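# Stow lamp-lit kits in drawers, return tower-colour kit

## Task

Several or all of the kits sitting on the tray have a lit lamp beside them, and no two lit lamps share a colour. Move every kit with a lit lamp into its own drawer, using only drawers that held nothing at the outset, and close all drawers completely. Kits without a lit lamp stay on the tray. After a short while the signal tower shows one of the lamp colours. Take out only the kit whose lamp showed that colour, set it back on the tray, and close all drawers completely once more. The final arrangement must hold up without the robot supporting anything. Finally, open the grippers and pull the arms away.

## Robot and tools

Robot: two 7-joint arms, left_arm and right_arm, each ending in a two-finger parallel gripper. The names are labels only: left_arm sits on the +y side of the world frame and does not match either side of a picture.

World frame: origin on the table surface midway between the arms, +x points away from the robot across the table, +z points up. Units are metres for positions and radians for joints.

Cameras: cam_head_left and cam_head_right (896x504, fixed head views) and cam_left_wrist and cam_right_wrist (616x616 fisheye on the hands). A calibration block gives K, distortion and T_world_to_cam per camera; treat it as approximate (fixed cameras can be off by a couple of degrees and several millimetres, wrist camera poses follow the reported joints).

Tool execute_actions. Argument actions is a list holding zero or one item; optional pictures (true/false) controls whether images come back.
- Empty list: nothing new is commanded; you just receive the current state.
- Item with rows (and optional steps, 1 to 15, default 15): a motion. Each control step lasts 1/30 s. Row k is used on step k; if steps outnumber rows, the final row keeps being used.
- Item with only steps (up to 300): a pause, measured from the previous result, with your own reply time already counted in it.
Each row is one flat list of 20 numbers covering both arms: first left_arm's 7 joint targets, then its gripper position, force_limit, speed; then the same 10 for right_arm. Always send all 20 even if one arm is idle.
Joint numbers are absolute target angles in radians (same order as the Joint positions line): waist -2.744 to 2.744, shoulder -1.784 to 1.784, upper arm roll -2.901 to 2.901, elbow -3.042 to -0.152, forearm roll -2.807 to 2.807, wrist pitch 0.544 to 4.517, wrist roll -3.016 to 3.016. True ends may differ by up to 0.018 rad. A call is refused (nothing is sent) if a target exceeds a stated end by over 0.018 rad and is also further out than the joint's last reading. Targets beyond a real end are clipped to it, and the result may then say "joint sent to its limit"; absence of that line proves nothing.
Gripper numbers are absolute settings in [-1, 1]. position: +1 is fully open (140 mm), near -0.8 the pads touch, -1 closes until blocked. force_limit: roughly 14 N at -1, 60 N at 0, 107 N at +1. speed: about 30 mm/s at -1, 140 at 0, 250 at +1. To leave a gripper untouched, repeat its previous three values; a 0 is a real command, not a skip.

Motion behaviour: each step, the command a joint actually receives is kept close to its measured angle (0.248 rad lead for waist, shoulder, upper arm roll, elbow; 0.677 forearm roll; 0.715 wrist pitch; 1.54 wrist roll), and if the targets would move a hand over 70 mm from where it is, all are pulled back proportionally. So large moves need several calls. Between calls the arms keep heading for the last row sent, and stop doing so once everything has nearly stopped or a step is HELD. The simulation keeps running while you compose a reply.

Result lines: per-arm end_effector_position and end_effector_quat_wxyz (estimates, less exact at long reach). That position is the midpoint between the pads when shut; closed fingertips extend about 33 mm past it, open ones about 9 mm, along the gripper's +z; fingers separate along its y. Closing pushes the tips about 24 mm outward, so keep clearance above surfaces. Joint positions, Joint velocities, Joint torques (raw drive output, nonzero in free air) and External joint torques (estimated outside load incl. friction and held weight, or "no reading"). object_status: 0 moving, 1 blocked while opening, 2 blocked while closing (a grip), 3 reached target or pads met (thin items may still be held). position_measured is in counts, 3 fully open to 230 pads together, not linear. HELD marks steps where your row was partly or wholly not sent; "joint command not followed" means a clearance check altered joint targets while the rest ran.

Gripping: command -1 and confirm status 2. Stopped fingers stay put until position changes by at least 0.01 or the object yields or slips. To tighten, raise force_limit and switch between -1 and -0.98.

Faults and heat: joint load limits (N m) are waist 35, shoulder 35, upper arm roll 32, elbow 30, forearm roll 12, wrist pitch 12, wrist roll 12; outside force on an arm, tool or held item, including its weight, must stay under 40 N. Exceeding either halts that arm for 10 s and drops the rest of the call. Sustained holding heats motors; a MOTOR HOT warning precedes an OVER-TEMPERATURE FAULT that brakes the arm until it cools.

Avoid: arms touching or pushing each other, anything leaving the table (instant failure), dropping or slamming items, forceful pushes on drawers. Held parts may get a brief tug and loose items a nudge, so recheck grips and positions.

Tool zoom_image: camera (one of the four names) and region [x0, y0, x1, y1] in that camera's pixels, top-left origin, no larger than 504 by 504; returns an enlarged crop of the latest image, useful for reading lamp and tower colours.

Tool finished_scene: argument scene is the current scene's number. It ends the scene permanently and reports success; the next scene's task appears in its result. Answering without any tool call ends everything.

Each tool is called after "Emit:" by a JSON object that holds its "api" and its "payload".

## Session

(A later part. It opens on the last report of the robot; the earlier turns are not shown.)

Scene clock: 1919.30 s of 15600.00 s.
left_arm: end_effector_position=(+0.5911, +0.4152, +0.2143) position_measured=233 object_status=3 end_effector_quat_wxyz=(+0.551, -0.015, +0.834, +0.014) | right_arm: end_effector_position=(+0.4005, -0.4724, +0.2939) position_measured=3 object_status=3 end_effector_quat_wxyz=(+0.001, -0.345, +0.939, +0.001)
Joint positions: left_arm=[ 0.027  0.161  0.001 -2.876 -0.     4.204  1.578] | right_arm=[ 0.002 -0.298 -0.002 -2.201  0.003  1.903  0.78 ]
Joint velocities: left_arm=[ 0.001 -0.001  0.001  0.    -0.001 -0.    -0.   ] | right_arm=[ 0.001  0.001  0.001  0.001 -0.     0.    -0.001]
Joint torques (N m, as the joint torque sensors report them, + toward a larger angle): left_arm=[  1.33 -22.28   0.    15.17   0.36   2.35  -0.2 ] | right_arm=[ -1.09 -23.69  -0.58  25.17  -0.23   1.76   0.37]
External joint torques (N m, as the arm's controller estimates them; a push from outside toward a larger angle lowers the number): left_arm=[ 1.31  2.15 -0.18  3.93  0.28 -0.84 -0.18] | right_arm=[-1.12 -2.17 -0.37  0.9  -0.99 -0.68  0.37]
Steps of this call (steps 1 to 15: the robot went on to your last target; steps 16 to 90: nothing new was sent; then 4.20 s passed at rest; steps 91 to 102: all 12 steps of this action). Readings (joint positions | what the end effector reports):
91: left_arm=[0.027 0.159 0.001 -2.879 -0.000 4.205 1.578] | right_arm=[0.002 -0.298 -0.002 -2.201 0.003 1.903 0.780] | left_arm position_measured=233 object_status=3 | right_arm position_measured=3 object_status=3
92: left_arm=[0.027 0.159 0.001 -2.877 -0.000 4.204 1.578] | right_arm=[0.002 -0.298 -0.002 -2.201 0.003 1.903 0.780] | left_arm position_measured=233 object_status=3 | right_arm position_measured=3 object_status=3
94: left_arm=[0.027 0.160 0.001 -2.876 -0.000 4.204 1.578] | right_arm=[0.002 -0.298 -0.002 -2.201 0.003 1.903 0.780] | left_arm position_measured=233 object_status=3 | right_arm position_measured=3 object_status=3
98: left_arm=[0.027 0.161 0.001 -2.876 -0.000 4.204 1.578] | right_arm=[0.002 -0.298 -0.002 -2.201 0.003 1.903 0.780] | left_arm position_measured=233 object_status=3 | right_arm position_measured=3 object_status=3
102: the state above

Emit:
{"api": "execute_actions", "payload": {"actions": [{"rows":[[0.03,0.155,0,-2.885,0,4.205,1.571,-1,0,-0.5,0.0,-0.3,0,-2.2,0,1.9,0.785,1,0,0],[0.03,0.147,0,-2.902,0,4.213,1.571,-1,0,-0.5,0.0,-0.3,0,-2.2,0,1.9,0.785,1,0,0],[0.03,0.138,0,-2.92,0,4.22,1.571,-1,0,-0.5,0.0,-0.3,0,-2.2,0,1.9,0.785,1,0,0],[0.03,0.129,0,-2.94,0,4.225,1.571,-1,0,-0.5,0.0,-0.3,0,-2.2,0,1.9,0.785,1,0,0],[0.03,0.12,0,-2.96,0,4.22,1.571,-1,0,-0.5,0.0,-0.3,0,-2.2,0,1.9,0.785,1,0,0],[0.03,0.112,0,-2.975,0,4.18,1.571,-1,0,-0.5,0.0,-0.3,0,-2.2,0,1.9,0.785,1,0,0],[0.03,0.112,0,-2.975,0,4.10,1.571,-1,0,-0.5,0.0,-0.3,0,-2.2,0,1.9,0.785,1,0,0],[0.03,0.112,0,-2.975,0,4.02,1.571,-1,0,-0.5,0.0,-0.3,0,-2.2,0,1.9,0.785,1,0,0],[0.03,0.10,0,-2.975,0,3.94,1.571,-1,0,-0.5,0.0,-0.3,0,-2.2,0,1.9,0.785,1,0,0],[0.03,0.08,0,-2.975,0,3.87,1.571,-1,0,-0.5,0.0,-0.3,0,-2.2,0,1.9,0.785,1,0,0],[0.03,0.05,0,-2.973,0,3.80,1.571,-1,0,-0.5,0.0,-0.3,0,-2.2,0,1.9,0.785,1,0,0],[0.03,0.02,0,-2.971,0,3.74,1.571,-1,0,-0.5,0.0,-0.3,0,-2.2,0,1.9,0.785,1,0,0],[0.03,-0.01,0,-2.969,0,3.68,1.571,-1,0,-0.5,0.0,-0.3,0,-2.2,0,1.9,0.785,1,0,0],[0.03,-0.04,0,-2.967,0,3.62,1.571,-1,0,-0.5,0.0,-0.3,0,-2.2,0,1.9,0.785,1,0,0],[0.03,-0.07,0,-2.965,0,3.56,1.571,-1,0,-0.5,0.0,-0.3,0,-2.2,0,1.9,0.785,1,0,0]],"steps":15}], "pictures": false}}

Emit:
{"api": "execute_actions", "payload": {"actions": [{"rows":[[0.05,-0.10,0,-2.963,0,3.50,1.571,-0.1,0,0,0.0,-0.3,0,-2.2,0,1.9,0.785,1,0,0],[0.075,-0.13,0,-2.961,0,3.45,1.571,-0.1,0,0,0.0,-0.3,0,-2.2,0,1.9,0.785,1,0,0],[0.10,-0.16,0,-2.959,0,3.40,1.571,-0.1,0,0,0.0,-0.3,0,-2.2,0,1.9,0.785,1,0,0],[0.13,-0.19,0,-2.957,0,3.36,1.571,-0.1,0,0,0.0,-0.3,0,-2.2,0,1.9,0.785,1,0,0],[0.16,-0.22,0,-2.95,0,3.32,1.571,-0.1,0,0,0.0,-0.3,0,-2.2,0,1.9,0.785,1,0,0],[0.19,-0.24,0,-2.93,0,3.29,1.571,-0.1,0,0,0.0,-0.3,0,-2.2,0,1.9,0.785,1,0,0],[0.22,-0.25,0,-2.90,0,3.27,1.571,-0.1,0,0,0.0,-0.3,0,-2.2,0,1.9,0.785,1,0,0],[0.25,-0.25,0,-2.87,0,3.25,1.571,-0.1,0,0,0.0,-0.3,0,-2.2,0,1.9,0.785,1,0,0],[0.28,-0.24,0,-2.84,0,3.24,1.571,-0.1,0,0,0.0,-0.3,0,-2.2,0,1.9,0.785,1,0,0],[0.30,-0.225,0,-2.81,0,3.235,1.571,-0.1,0,0,0.0,-0.3,0,-2.2,0,1.9,0.785,1,0,0],[0.32,-0.21,0,-2.78,0,3.23,1.571,-0.1,0,0,0.0,-0.3,0,-2.2,0,1.9,0.785,1,0,0],[0.332,-0.19,0,-2.755,0,3.228,1.571,-0.1,0,0,0.0,-0.3,0,-2.2,0,1.9,0.785,1,0,0],[0.34,-0.17,0,-2.73,0,3.227,1.571,-0.1,0,0,0.0,-0.3,0,-2.2,0,1.9,0.785,1,0,0],[0.34,-0.153,0,-2.71,0,3.226,1.571,-0.1,0,0,0.0,-0.3,0,-2.2,0,1.9,0.785,1,0,0],[0.34,-0.141,0,-2.6976,0,3.226,1.571,-0.1,0,0,0.0,-0.3,0,-2.2,0,1.9,0.785,1,0,0]],"steps":15}], "pictures": false}}

Emit:
{"api": "execute_actions", "payload": {"actions": [{"steps":20}]}}

Emit:
{"api": "zoom_image", "payload": {"camera": "cam_left_wrist", "region": [230, 250, 410, 390]}}

Scene clock: 1986.17 s of 15600.00 s.
left_arm: end_effector_position=(+0.5368, +0.4129, +0.1431) position_measured=233 object_status=3 end_effector_quat_wxyz=(+0.414, -0.016, +0.910, +0.010) | right_arm: end_effector_position=(+0.4005, -0.4724, +0.2939) position_measured=3 object_status=3 end_effector_quat_wxyz=(+0.001, -0.345, +0.939, +0.001)
Joint positions: left_arm=[ 0.027 -0.007  0.001 -2.971 -0.     3.817  1.578] | right_arm=[ 0.002 -0.298 -0.002 -2.201  0.003  1.903  0.78 ]
Joint velocities: left_arm=[ 0.    -0.824 -0.     0.052  0.001 -1.529 -0.   ] | right_arm=[ 0.002 -0.    -0.     0.001  0.001 -0.    -0.001]
Joint torques (N m, as the joint torque sensors report them, + toward a larger angle): left_arm=[  1.25 -18.11  -0.38  13.09   0.39   2.63  -0.26] | right_arm=[ -0.97 -23.91  -0.36  24.98  -0.23   1.8    0.45]
External joint torques (N m, as the arm's controller estimates them; a push from outside toward a larger angle lowers the number): left_arm=[ 1.3  -1.63 -0.34  0.39  0.25 -0.96 -0.24] | right_arm=[-1.03 -2.25 -0.17  0.61 -0.99 -0.66  0.45]
Steps of this call (steps 1 to 15: the robot went on to your last target; steps 16 to 90: nothing new was sent; then 63.37 s passed at rest; steps 91 to 105: all 15 steps of this action). Readings (joint positions | what the end effector reports):
91: left_arm=[0.027 0.160 0.001 -2.878 -0.000 4.204 1.578] | right_arm=[0.002 -0.298 -0.002 -2.201 0.003 1.903 0.780] | left_arm position_measured=233 object_status=3 | right_arm position_measured=3 object_status=3
92: left_arm=[0.027 0.157 0.001 -2.884 -0.000 4.205 1.578] | right_arm=[0.002 -0.298 -0.002 -2.201 0.003 1.903 0.780] | left_arm position_measured=233 object_status=3 | right_arm position_measured=3 object_status=3
94: left_arm=[0.027 0.145 0.001 -2.907 -0.000 4.209 1.578] | right_arm=[0.002 -0.298 -0.002 -2.201 0.003 1.903 0.780] | left_arm position_measured=233 object_status=3 | right_arm position_measured=3 object_status=3
98: left_arm=[0.027 0.119 0.001 -2.960 -0.000 4.162 1.578] | right_arm=[0.002 -0.298 -0.002 -2.201 0.003 1.903 0.780] | left_arm position_measured=233 object_status=3 | right_arm position_measured=3 object_status=3
105: the state above

Scene clock: 1986.67 s of 15600.00 s.
left_arm: end_effector_position=(+0.5585, +0.5855, +0.2019) position_measured=141 object_status=0 end_effector_quat_wxyz=(+0.348, -0.156, +0.922, +0.061) | right_arm: end_effector_position=(+0.4005, -0.4724, +0.2939) position_measured=3 object_status=3 end_effector_quat_wxyz=(+0.001, -0.345, +0.939, +0.001)
Joint positions: left_arm=[ 0.326 -0.176  0.001 -2.737  0.001  3.283  1.578] | right_arm=[ 0.002 -0.298 -0.002 -2.201  0.003  1.903  0.78 ]
Joint velocities: left_arm=[ 0.195  0.419  0.005  0.564 -0.001 -0.303 -0.001] | right_arm=[ 0.    -0.001  0.001  0.001 -0.001  0.     0.001]
Joint torques (N m, as the joint torque sensors report them, + toward a larger angle): left_arm=[ -0.41 -21.94  -0.68  14.87   0.54   2.38  -0.26] | right_arm=[ -0.68 -24.03  -0.62  24.85  -0.24   1.78   0.38]
External joint torques (N m, as the arm's controller estimates them; a push from outside toward a larger angle lowers the number): left_arm=[ 2.27  0.46  2.1  -0.3  -0.35 -0.63 -0.25] | right_arm=[-0.77 -2.26 -0.47  0.43 -1.   -0.68  0.38]
Steps of this call (steps 1 to 15: all 15 steps of this action). Readings (joint positions | what the end effector reports):
1: left_arm=[0.031 -0.036 -0.000 -2.969 0.000 3.761 1.578] | right_arm=[0.002 -0.298 -0.002 -2.201 0.003 1.903 0.780] | left_arm position_measured=233 object_status=0 | right_arm position_measured=3 object_status=3
2: left_arm=[0.042 -0.065 -0.001 -2.967 0.000 3.707 1.578] | right_arm=[0.002 -0.298 -0.002 -2.201 0.003 1.903 0.780] | left_arm position_measured=231 object_status=0 | right_arm position_measured=3 object_status=3
4: left_arm=[0.079 -0.125 -0.002 -2.962 0.001 3.601 1.578] | right_arm=[0.002 -0.298 -0.002 -2.201 0.003 1.903 0.780] | left_arm position_measured=211 object_status=0 | right_arm position_measured=3 object_status=3
8: left_arm=[0.186 -0.220 -0.002 -2.918 0.001 3.425 1.578] | right_arm=[0.002 -0.298 -0.002 -2.201 0.003 1.903 0.780] | left_arm position_measured=181 object_status=0 | right_arm position_measured=3 object_status=3
15: the state above

Scene clock: 1987.33 s of 15600.00 s.
left_arm: end_effector_position=(+0.5593, +0.5927, +0.1894) position_measured=141 object_status=3 end_effector_quat_wxyz=(+0.326, -0.162, +0.930, +0.059) | right_arm: end_effector_position=(+0.4005, -0.4724, +0.2939) position_measured=3 object_status=3 end_effector_quat_wxyz=(+0.001, -0.345, +0.939, +0.001)
Joint positions: left_arm=[ 0.337 -0.143  0.001 -2.699  0.001  3.231  1.578] | right_arm=[ 0.002 -0.298 -0.002 -2.201  0.003  1.903  0.78 ]
Joint velocities: left_arm=[ 0.001 -0.     0.001  0.002  0.001 -0.006 -0.001] | right_arm=[ 0.002  0.    -0.001  0.     0.    -0.     0.001]
Joint torques (N m, as the joint torque sensors report them, + toward a larger angle): left_arm=[  1.11 -21.44  -0.54  20.89   0.44   2.9   -0.2 ] | right_arm=[ -1.05 -23.76  -0.38  25.02  -0.22   1.73   0.38]
External joint torques (N m, as the arm's controller estimates them; a push from outside toward a larger angle lowers the number): left_arm=[ 1.05  1.41 -0.46  0.83 -0.01 -0.52 -0.18] | right_arm=[-1.13 -2.18 -0.22  0.71 -0.98 -0.72  0.38]
Steps of this call (steps 1 to 20: the robot went on to your last target). Readings (joint positions | what the end effector reports):
1: left_arm=[0.331 -0.164 0.001 -2.722 0.001 3.274 1.578] | right_arm=[0.002 -0.298 -0.002 -2.201 0.003 1.903 0.780] | left_arm position_measured=141 object_status=0 | right_arm position_measured=3 object_status=3
2: left_arm=[0.334 -0.157 0.001 -2.713 0.001 3.266 1.578] | right_arm=[0.002 -0.298 -0.002 -2.201 0.003 1.903 0.780] | left_arm position_measured=141 object_status=0 | right_arm position_measured=3 object_status=3
4: left_arm=[0.336 -0.148 0.001 -2.705 0.001 3.255 1.578] | right_arm=[0.002 -0.298 -0.002 -2.201 0.003 1.903 0.780] | left_arm position_measured=141 object_status=3 | right_arm position_measured=3 object_status=3
8: left_arm=[0.337 -0.144 0.001 -2.700 0.001 3.241 1.578] | right_arm=[0.002 -0.298 -0.002 -2.201 0.003 1.903 0.780] | left_arm position_measured=141 object_status=3 | right_arm position_measured=3 object_status=3
20: the state above
camera_calibration (this result's frames):
cam_left_wrist: T_world_to_cam=[[-0.185293, 0.980845, 0.060077, -0.480846], [0.456719, 0.0318257, 0.889041, -0.429575], [0.8701, 0.192172, -0.453868, -0.323937], [0, 0, 0, 1]] pos_world=[0.388955, 0.547559, 0.263773]
cam_right_wrist: T_world_to_cam=[[-0.646725, 0.762508, 0.0181413, 0.61096], [0.70615, 0.589597, 0.39208, -0.128199], [0.288268, 0.266379, -0.919752, 0.45692], [0, 0, 0, 1]] pos_world=[0.353935, -0.51199, 0.459434]

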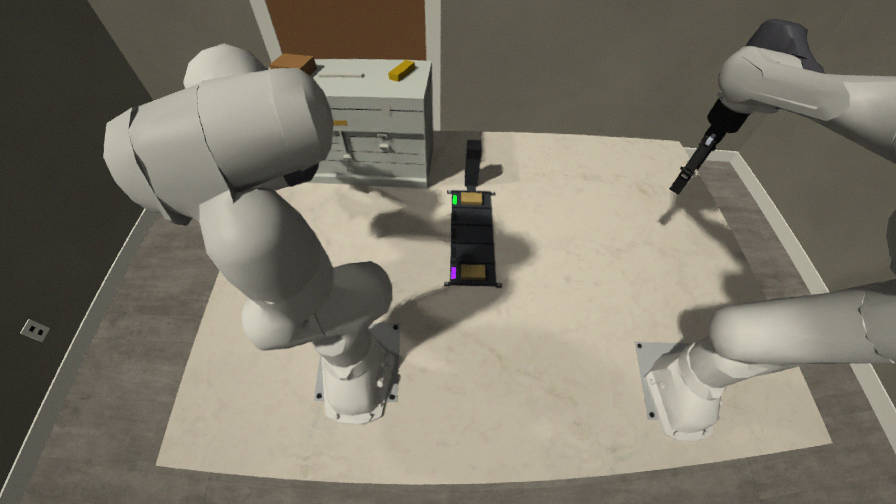

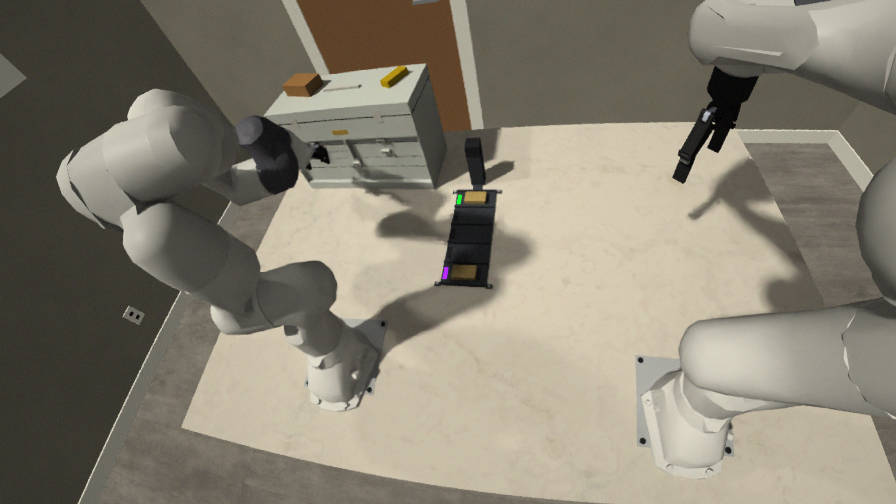

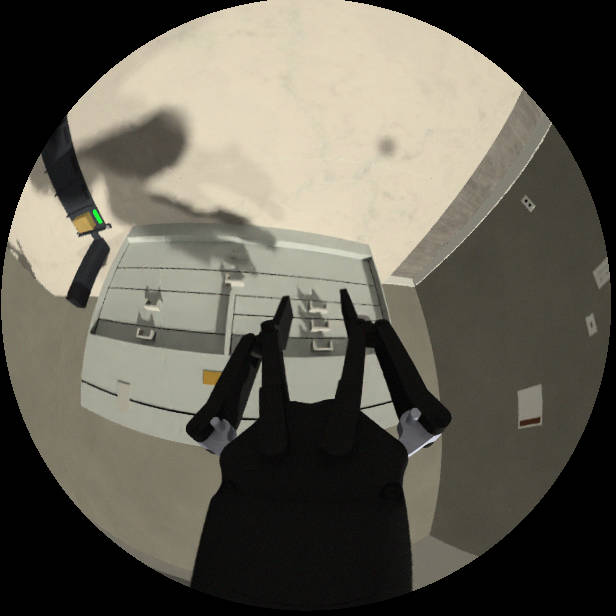

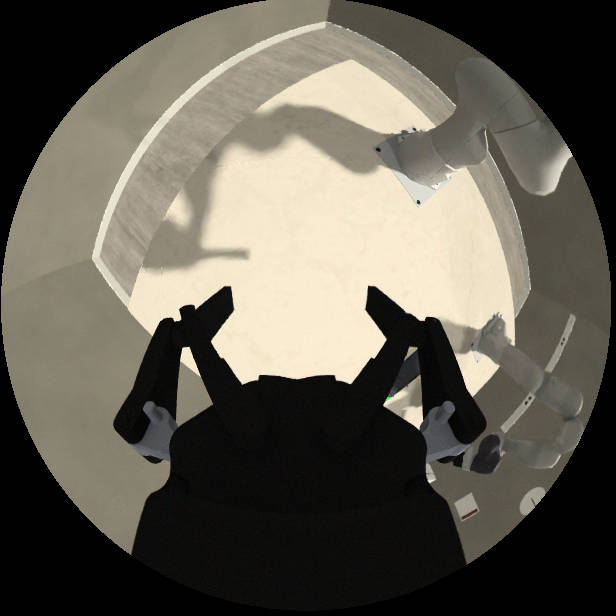

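Region (230, 250, 410, 390) of cam_left_wrist's 616x616 image, scaled by 2.800, with more detail than that image has.

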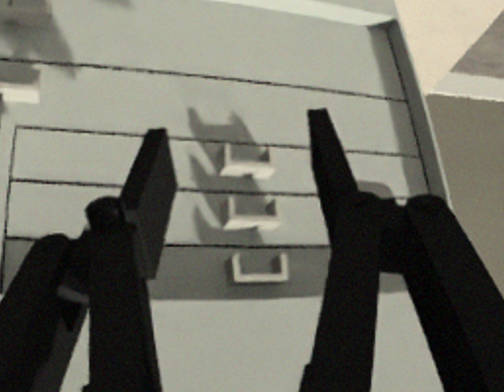

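Emit:
{"api": "execute_actions", "payload": {"actions": []}}

Scene clock: 2027.03 s of 15600.00 s.
left_arm: end_effector_position=(+0.5591, +0.5927, +0.1892) position_measured=141 object_status=3 end_effector_quat_wxyz=(+0.325, -0.162, +0.930, +0.059) | right_arm: end_effector_position=(+0.4005, -0.4724, +0.2939) position_measured=3 object_status=3 end_effector_quat_wxyz=(+0.001, -0.345, +0.939, +0.001)
Joint positions: left_arm=[ 0.337 -0.143  0.001 -2.699  0.001  3.23   1.578] | right_arm=[ 0.002 -0.298 -0.002 -2.201  0.003  1.903  0.78 ]
Joint velocities: left_arm=[-0.001 -0.002 -0.     0.     0.001 -0.     0.   ] | right_arm=[ 0.    -0.     0.001  0.002 -0.001  0.    -0.001]
Joint torques (N m, as the joint torque sensors report them, + toward a larger angle): left_arm=[  1.16 -21.41  -0.86  19.7    0.4    2.87  -0.21] | right_arm=[ -0.65 -23.71  -0.21  25.05  -0.19   1.75   0.39]
External joint torques (N m, as the arm's controller estimates them; a push from outside toward a larger angle lowers the number): left_arm=[ 1.23  1.48 -0.65 -0.41 -0.07 -0.56 -0.2 ] | right_arm=[-0.68 -1.98  0.01  0.63 -0.94 -0.71  0.39]
Steps of this call (steps 1 to 15: the robot went on to your last target; steps 16 to 90: nothing new was sent; then 36.70 s passed at rest). Readings (joint positions | what the end effector reports):
1: left_arm=[0.337 -0.143 0.001 -2.699 0.001 3.231 1.578] | right_arm=[0.002 -0.298 -0.002 -2.201 0.003 1.903 0.780] | left_arm position_measured=141 object_status=3 | right_arm position_measured=3 object_status=3
2: left_arm=[0.337 -0.143 0.001 -2.699 0.001 3.231 1.578] | right_arm=[0.002 -0.298 -0.002 -2.201 0.003 1.903 0.780] | left_arm position_measured=141 object_status=3 | right_arm position_measured=3 object_status=3
4: left_arm=[0.337 -0.143 0.001 -2.699 0.001 3.231 1.578] | right_arm=[0.002 -0.298 -0.002 -2.201 0.003 1.903 0.780] | left_arm position_measured=141 object_status=3 | right_arm position_measured=3 object_status=3
8: left_arm=[0.337 -0.143 0.001 -2.699 0.001 3.230 1.578] | right_arm=[0.002 -0.298 -0.002 -2.201 0.003 1.903 0.780] | left_arm position_measured=141 object_status=3 | right_arm position_measured=3 object_status=3
90: the state above
All arms were judged still, so your last target was given up. Only a new action makes them travel on or press farther. Fingers that are still opening or closing keep moving.
camera_calibration (this result's frames):
cam_left_wrist: T_world_to_cam=[[-0.185326, 0.980849, 0.0599192, -0.480817], [0.457517, 0.0321603, 0.888619, -0.42988], [0.869674, 0.192098, -0.454715, -0.32348], [0, 0, 0, 1]] pos_world=[0.388891, 0.547573, 0.263718]
cam_right_wrist: T_world_to_cam=[[-0.646725, 0.762508, 0.0181414, 0.61096], [0.70615, 0.589597, 0.39208, -0.128199], [0.288268, 0.266379, -0.919752, 0.45692], [0, 0, 0, 1]] pos_world=[0.353935, -0.51199, 0.459434]

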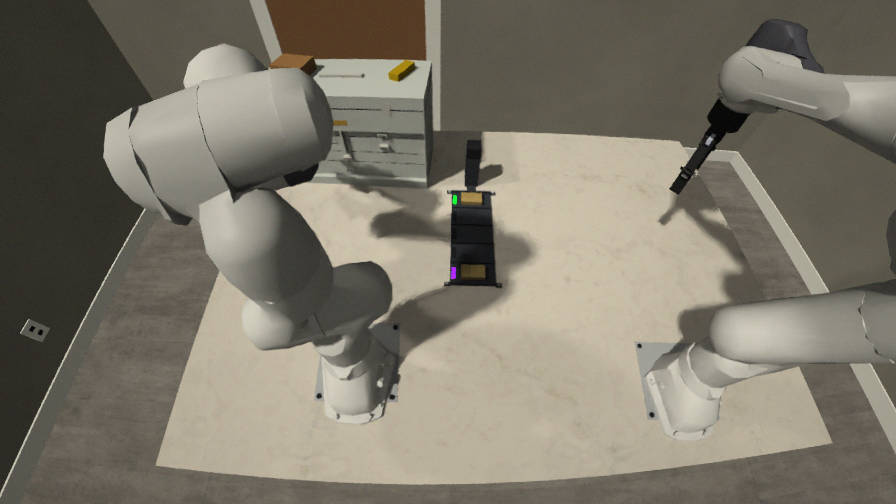

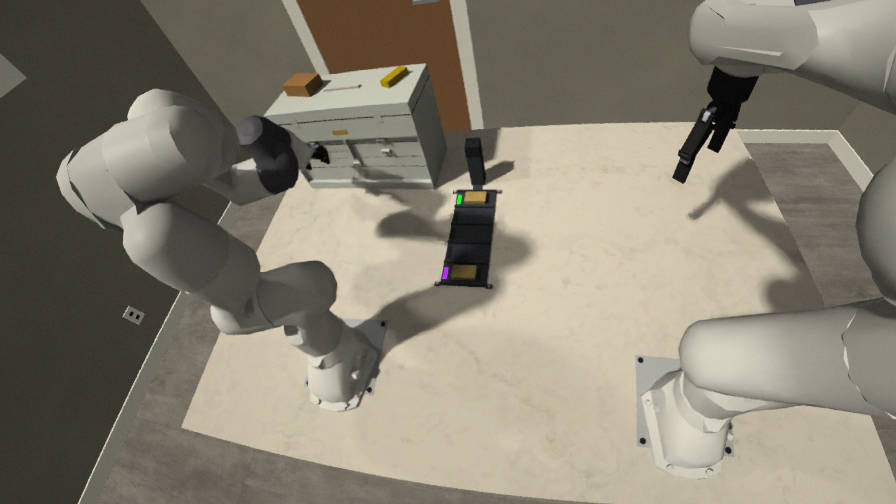

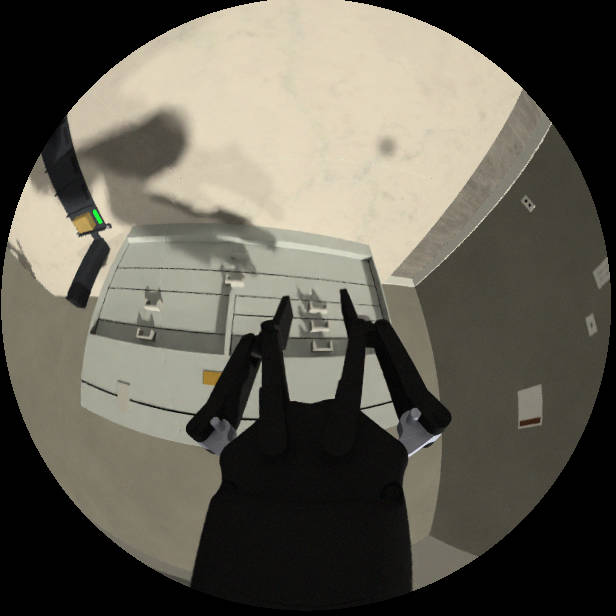

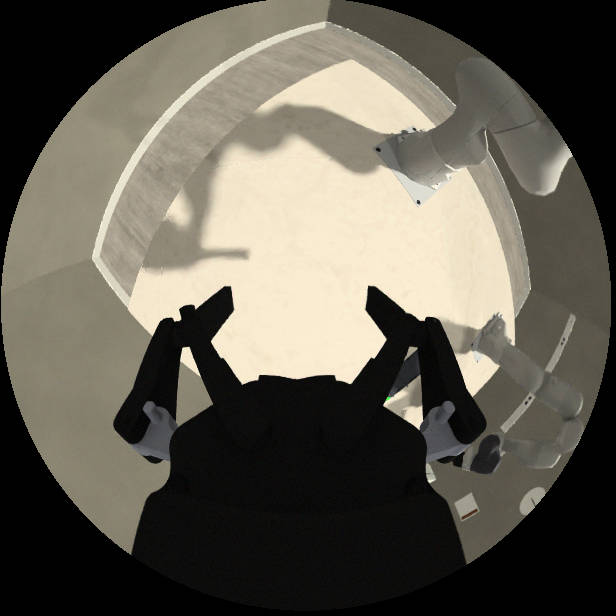

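Emit:
{"api": "execute_actions", "payload": {"actions": [{"rows":[[0.34,-0.130,0,-2.685,0,3.224,1.571,-0.15,0,0,0.0,-0.3,0,-2.2,0,1.9,0.785,1,0,0],[0.34,-0.119,0,-2.673,0,3.223,1.571,-0.15,0,0,0.0,-0.3,0,-2.2,0,1.9,0.785,1,0,0],[0.34,-0.109,0,-2.66,0,3.221,1.571,-0.15,0,0,0.0,-0.3,0,-2.2,0,1.9,0.785,1,0,0],[0.34,-0.098,0,-2.648,0,3.22,1.571,-0.15,0,0,0.0,-0.3,0,-2.2,0,1.9,0.785,1,0,0],[0.34,-0.088,0,-2.635,0,3.218,1.571,-0.15,0,0,0.0,-0.3,0,-2.2,0,1.9,0.785,1,0,0],[0.34,-0.077,0,-2.623,0,3.217,1.571,-0.15,0,0,0.0,-0.3,0,-2.2,0,1.9,0.785,1,0,0],[0.34,-0.067,0,-2.611,0,3.215,1.571,-0.15,0,0,0.0,-0.3,0,-2.2,0,1.9,0.785,1,0,0],[0.34,-0.057,0,-2.598,0,3.214,1.571,-0.15,0,0,0.0,-0.3,0,-2.2,0,1.9,0.785,1,0,0]],"steps":15}]}}

Scene clock: 2049.03 s of 15600.00 s.
left_arm: end_effector_position=(+0.5890, +0.6037, +0.1906) position_measured=148 object_status=3 end_effector_quat_wxyz=(+0.328, -0.162, +0.929, +0.060) | right_arm: end_effector_position=(+0.4005, -0.4724, +0.2939) position_measured=3 object_status=3 end_effector_quat_wxyz=(+0.001, -0.345, +0.939, +0.001)
Joint positions: left_arm=[ 0.337 -0.06   0.001 -2.601  0.001  3.22   1.578] | right_arm=[ 0.002 -0.298 -0.002 -2.201  0.003  1.903  0.78 ]
Joint velocities: left_arm=[-0.001  0.009  0.001  0.015 -0.002 -0.008 -0.001] | right_arm=[-0.    -0.     0.     0.001 -0.001 -0.001 -0.   ]
Joint torques (N m, as the joint torque sensors report them, + toward a larger angle): left_arm=[  0.29 -23.71  -0.46  21.12   0.45   2.99  -0.32] | right_arm=[ -1.1  -24.23  -0.15  25.14  -0.27   1.77   0.36]
External joint torques (N m, as the arm's controller estimates them; a push from outside toward a larger angle lowers the number): left_arm=[ 0.23  2.42 -0.46  0.97  0.   -0.43 -0.31] | right_arm=[-1.13 -2.53  0.07  0.79 -1.02 -0.68  0.36]
Steps of this call (steps 1 to 90: nothing new was sent; then 18.50 s passed at rest; steps 91 to 105: all 15 steps of this action). Readings (joint positions | what the end effector reports):
91: left_arm=[0.337 -0.141 0.001 -2.696 0.001 3.230 1.578] | right_arm=[0.002 -0.298 -0.002 -2.201 0.003 1.903 0.780] | left_arm position_measured=141 object_status=0 | right_arm position_measured=3 object_status=3
92: left_arm=[0.337 -0.135 0.001 -2.690 0.001 3.229 1.578] | right_arm=[0.002 -0.298 -0.002 -2.201 0.003 1.903 0.780] | left_arm position_measured=147 object_status=0 | right_arm position_measured=3 object_status=3
94: left_arm=[0.337 -0.119 0.001 -2.671 0.001 3.228 1.578] | right_arm=[0.002 -0.298 -0.002 -2.201 0.003 1.903 0.780] | left_arm position_measured=148 object_status=0 | right_arm position_measured=3 object_status=3
98: left_arm=[0.337 -0.080 0.001 -2.625 0.001 3.223 1.578] | right_arm=[0.002 -0.298 -0.002 -2.201 0.003 1.903 0.780] | left_arm position_measured=148 object_status=0 | right_arm position_measured=3 object_status=3
105: the state above
camera_calibration (this result's frames):
cam_left_wrist: T_world_to_cam=[[-0.185685, 0.980726, 0.060809, -0.486115], [0.453668, 0.0306714, 0.890643, -0.44234], [0.871611, 0.192966, -0.450619, -0.35342], [0, 0, 0, 1]] pos_world=[0.418456, 0.558511, 0.264269]
cam_right_wrist: T_world_to_cam=[[-0.646725, 0.762507, 0.0181412, 0.61096], [0.70615, 0.589597, 0.39208, -0.128199], [0.288268, 0.266379, -0.919752, 0.45692], [0, 0, 0, 1]] pos_world=[0.353935, -0.51199, 0.459434]

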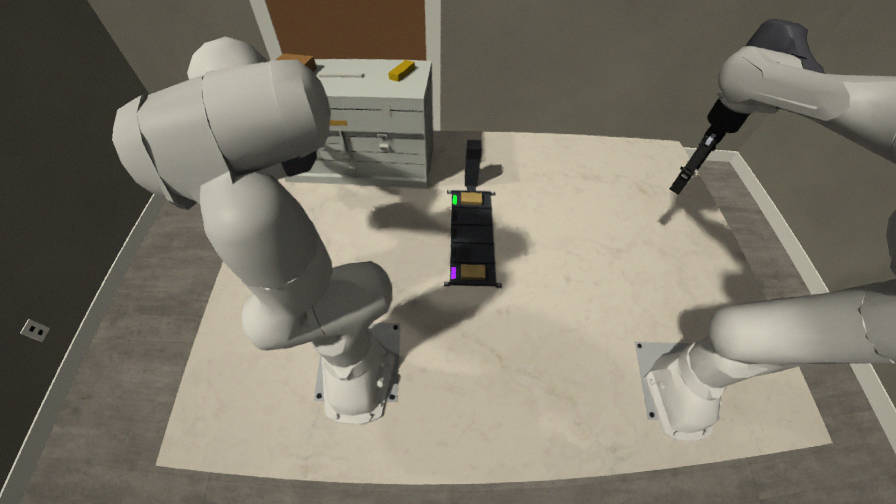

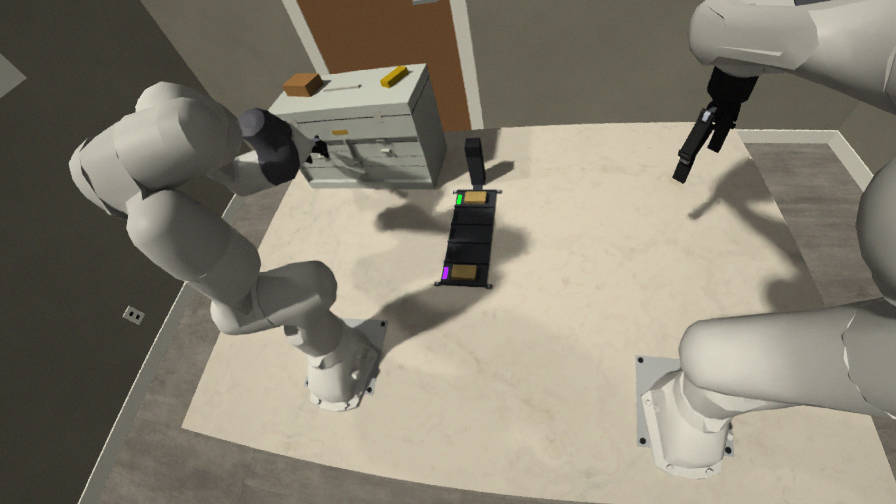

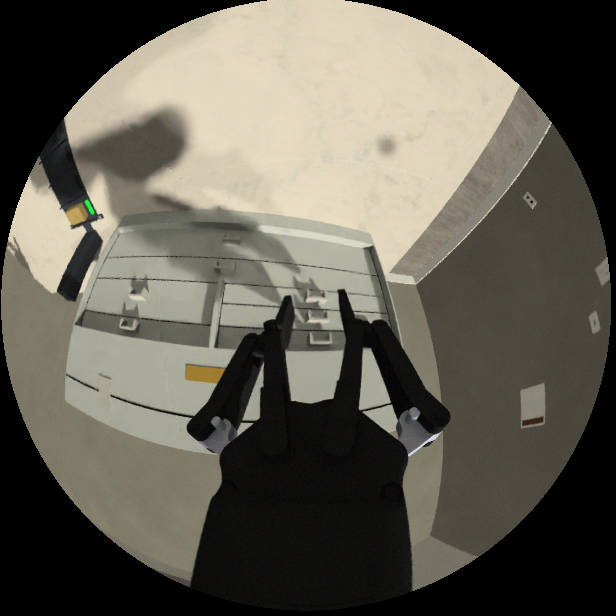

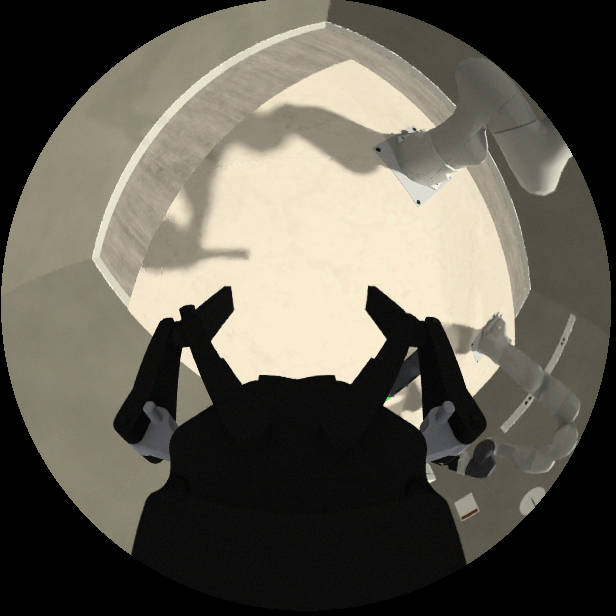

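Emit:
{"api": "execute_actions", "payload": {"actions": [{"rows":[[0.34,-0.050,0,-2.59,0,3.213,1.571,-0.15,0,0,0.0,-0.3,0,-2.2,0,1.9,0.785,1,0,0],[0.34,-0.043,0,-2.581,0,3.212,1.571,-0.15,0,0,0.0,-0.3,0,-2.2,0,1.9,0.785,1,0,0],[0.34,-0.036,0,-2.573,0,3.211,1.571,-0.15,0,0,0.0,-0.3,0,-2.2,0,1.9,0.785,1,0,0],[0.34,-0.029,0,-2.565,0,3.21,1.571,-0.15,0,0,0.0,-0.3,0,-2.2,0,1.9,0.785,1,0,0],[0.34,-0.029,0,-2.565,0,3.21,1.571,-0.15,0,0,0.0,-0.3,0,-2.2,0,1.9,0.785,1,0,0],[0.34,-0.029,0,-2.565,0,3.21,1.571,-0.15,0,0,0.0,-0.3,0,-2.2,0,1.9,0.785,1,0,0],[0.34,-0.029,0,-2.565,0,3.21,1.571,-0.15,0,0,0.0,-0.3,0,-2.2,0,1.9,0.785,1,0,0],[0.34,-0.029,0,-2.565,0,3.21,1.571,-0.15,0,0,0.0,-0.3,0,-2.2,0,1.9,0.785,1,0,0],[0.34,-0.029,0,-2.565,0,3.21,1.571,-0.15,0,0,0.0,-0.3,0,-2.2,0,1.9,0.785,1,0,0],[0.34,-0.029,0,-2.565,0,3.21,1.571,-1,0,-0.5,0.0,-0.3,0,-2.2,0,1.9,0.785,1,0,0]],"steps":15}], "pictures": false}}

Emit:
{"api": "execute_actions", "payload": {"actions": [{"steps":15}]}}

Scene clock: 2062.30 s of 15600.00 s.
left_arm: end_effector_position=(+0.5988, +0.6072, +0.1899) position_measured=171 object_status=0 end_effector_quat_wxyz=(+0.327, -0.162, +0.929, +0.060) | right_arm: end_effector_position=(+0.4005, -0.4724, +0.2939) position_measured=3 object_status=3 end_effector_quat_wxyz=(+0.001, -0.345, +0.939, +0.001)
Joint positions: left_arm=[ 0.337 -0.031  0.001 -2.567  0.001  3.214  1.578] | right_arm=[ 0.002 -0.298 -0.002 -2.201  0.003  1.903  0.78 ]
Joint velocities: left_arm=[-0.001  0.001 -0.     0.005 -0.    -0.     0.001] | right_arm=[-0.     0.    -0.     0.001  0.001  0.     0.001]
Joint torques (N m, as the joint torque sensors report them, + toward a larger angle): left_arm=[  1.01 -25.29  -0.4   20.81   0.42   2.9   -0.19] | right_arm=[ -0.67 -24.06  -0.06  24.67  -0.18   1.84   0.35]
External joint torques (N m, as the arm's controller estimates them; a push from outside toward a larger angle lowers the number): left_arm=[ 1.1   1.79 -0.28  0.51 -0.06 -0.52 -0.17] | right_arm=[-0.7  -2.38  0.17  0.29 -0.94 -0.62  0.35]
Steps of this call (steps 1 to 15: the robot went on to your last target; steps 16 to 90: nothing new was sent; then 9.77 s passed at rest; steps 91 to 105: all 15 steps of this action). Readings (joint positions | what the end effector reports):
91: left_arm=[0.337 -0.058 0.001 -2.598 0.001 3.218 1.578] | right_arm=[0.002 -0.298 -0.002 -2.201 0.003 1.903 0.780] | left_arm position_measured=148 object_status=3 | right_arm position_measured=3 object_status=3
92: left_arm=[0.337 -0.054 0.001 -2.593 0.001 3.218 1.578] | right_arm=[0.002 -0.298 -0.002 -2.201 0.003 1.903 0.780] | left_arm position_measured=148 object_status=3 | right_arm position_measured=3 object_status=3
94: left_arm=[0.337 -0.044 0.001 -2.581 0.001 3.217 1.578] | right_arm=[0.002 -0.298 -0.002 -2.201 0.003 1.903 0.780] | left_arm position_measured=148 object_status=3 | right_arm position_measured=3 object_status=3
98: left_arm=[0.337 -0.034 0.001 -2.569 0.001 3.215 1.578] | right_arm=[0.002 -0.298 -0.002 -2.201 0.003 1.903 0.780] | left_arm position_measured=148 object_status=3 | right_arm position_measured=3 object_status=3
105: the state above

Scene clock: 2062.80 s of 15600.00 s.
left_arm: end_effector_position=(+0.6019, +0.5977, +0.1894) position_measured=231 object_status=0 end_effector_quat_wxyz=(+0.327, -0.154, +0.931, +0.057) | right_arm: end_effector_position=(+0.4005, -0.4724, +0.2939) position_measured=3 object_status=3 end_effector_quat_wxyz=(+0.001, -0.345, +0.939, +0.001)
Joint positions: left_arm=[ 0.331 -0.031 -0.008 -2.567  0.002  3.212  1.578] | right_arm=[ 0.002 -0.298 -0.002 -2.201  0.003  1.903  0.78 ]
Joint velocities: left_arm=[ 0.002 -0.001  0.001  0.001 -0.001  0.001  0.   ] | right_arm=[ 0.001  0.001 -0.001 -0.    -0.     0.    -0.   ]
Joint torques (N m, as the joint torque sensors report them, + toward a larger angle): left_arm=[  4.56 -25.4    5.55  20.78   0.11   3.24  -0.32] | right_arm=[ -1.   -23.56  -0.46  25.14  -0.24   1.83   0.4 ]
External joint torques (N m, as the arm's controller estimates them; a push from outside toward a larger angle lowers the number): left_arm=[ 4.46  1.63  5.48  0.46 -0.34 -0.18 -0.3 ] | right_arm=[-0.94 -2.03 -0.14  0.84 -1.   -0.61  0.4 ]
Steps of this call (steps 1 to 15: the robot went on to your last target). Readings (joint positions | what the end effector reports):
1: left_arm=[0.337 -0.031 0.001 -2.567 0.001 3.214 1.578] | right_arm=[0.002 -0.298 -0.002 -2.201 0.003 1.903 0.780] | left_arm position_measured=175 object_status=0 | right_arm position_measured=3 object_status=3
2: left_arm=[0.337 -0.031 0.001 -2.567 0.001 3.214 1.578] | right_arm=[0.002 -0.298 -0.002 -2.201 0.003 1.903 0.780] | left_arm position_measured=180 object_status=0 | right_arm position_measured=3 object_status=3
4: left_arm=[0.337 -0.031 0.000 -2.567 0.001 3.214 1.578] | right_arm=[0.002 -0.298 -0.002 -2.201 0.003 1.903 0.780] | left_arm position_measured=189 object_status=0 | right_arm position_measured=3 object_status=3
8: left_arm=[0.333 -0.031 -0.005 -2.567 0.001 3.214 1.578] | right_arm=[0.002 -0.298 -0.002 -2.201 0.003 1.903 0.780] | left_arm position_measured=207 object_status=0 | right_arm position_measured=3 object_status=3
15: the state above
All arms were judged still, so your last target was given up. Only a new action makes them travel on or press farther. Fingers that are still opening or closing keep moving.
camera_calibration (this result's frames):
cam_left_wrist: T_world_to_cam=[[-0.168678, 0.983747, 0.0615519, -0.489888], [0.456382, 0.0225988, 0.889497, -0.443582], [0.873649, 0.17813, -0.452777, -0.355953], [0, 0, 0, 1]] pos_world=[0.430787, 0.555356, 0.263552]
cam_right_wrist: T_world_to_cam=[[-0.646725, 0.762508, 0.0181413, 0.61096], [0.70615, 0.589597, 0.39208, -0.128199], [0.288268, 0.266379, -0.919752, 0.45692], [0, 0, 0, 1]] pos_world=[0.353935, -0.51199, 0.459434]

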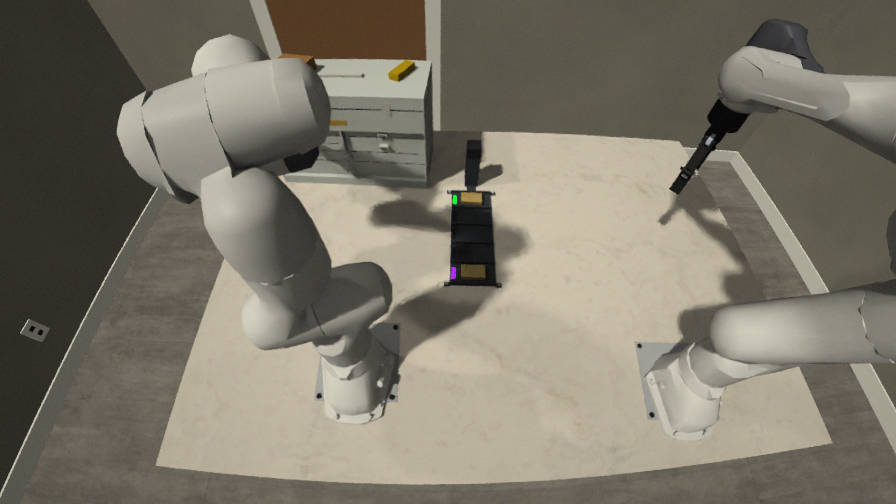

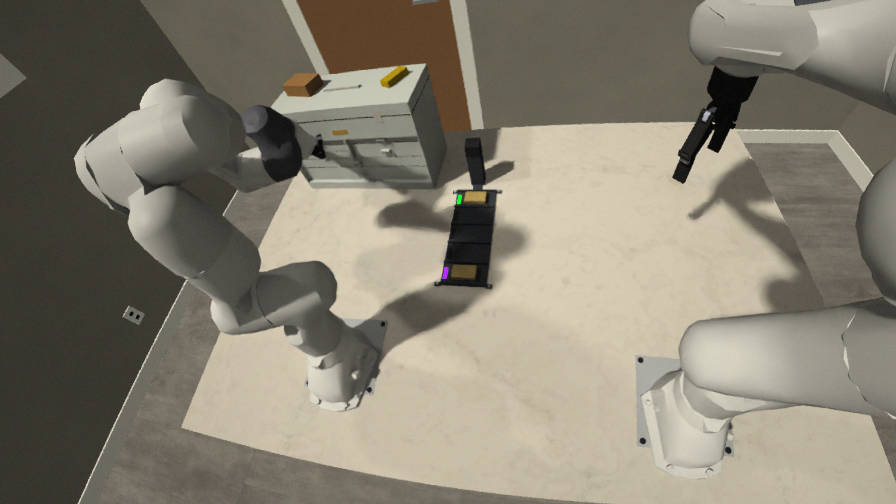

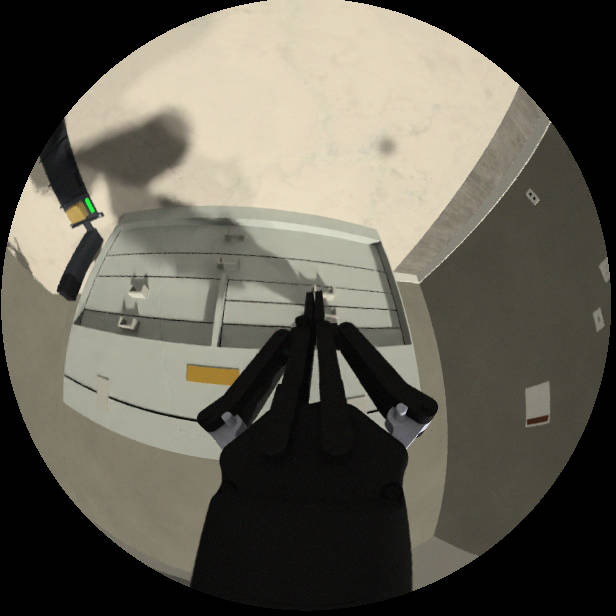

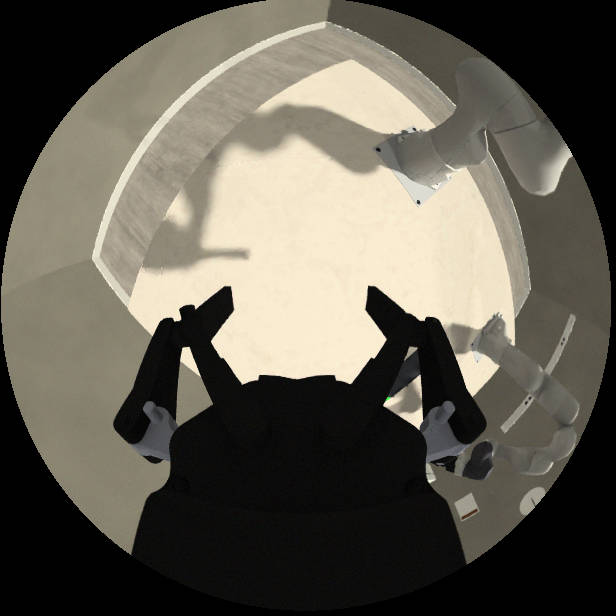

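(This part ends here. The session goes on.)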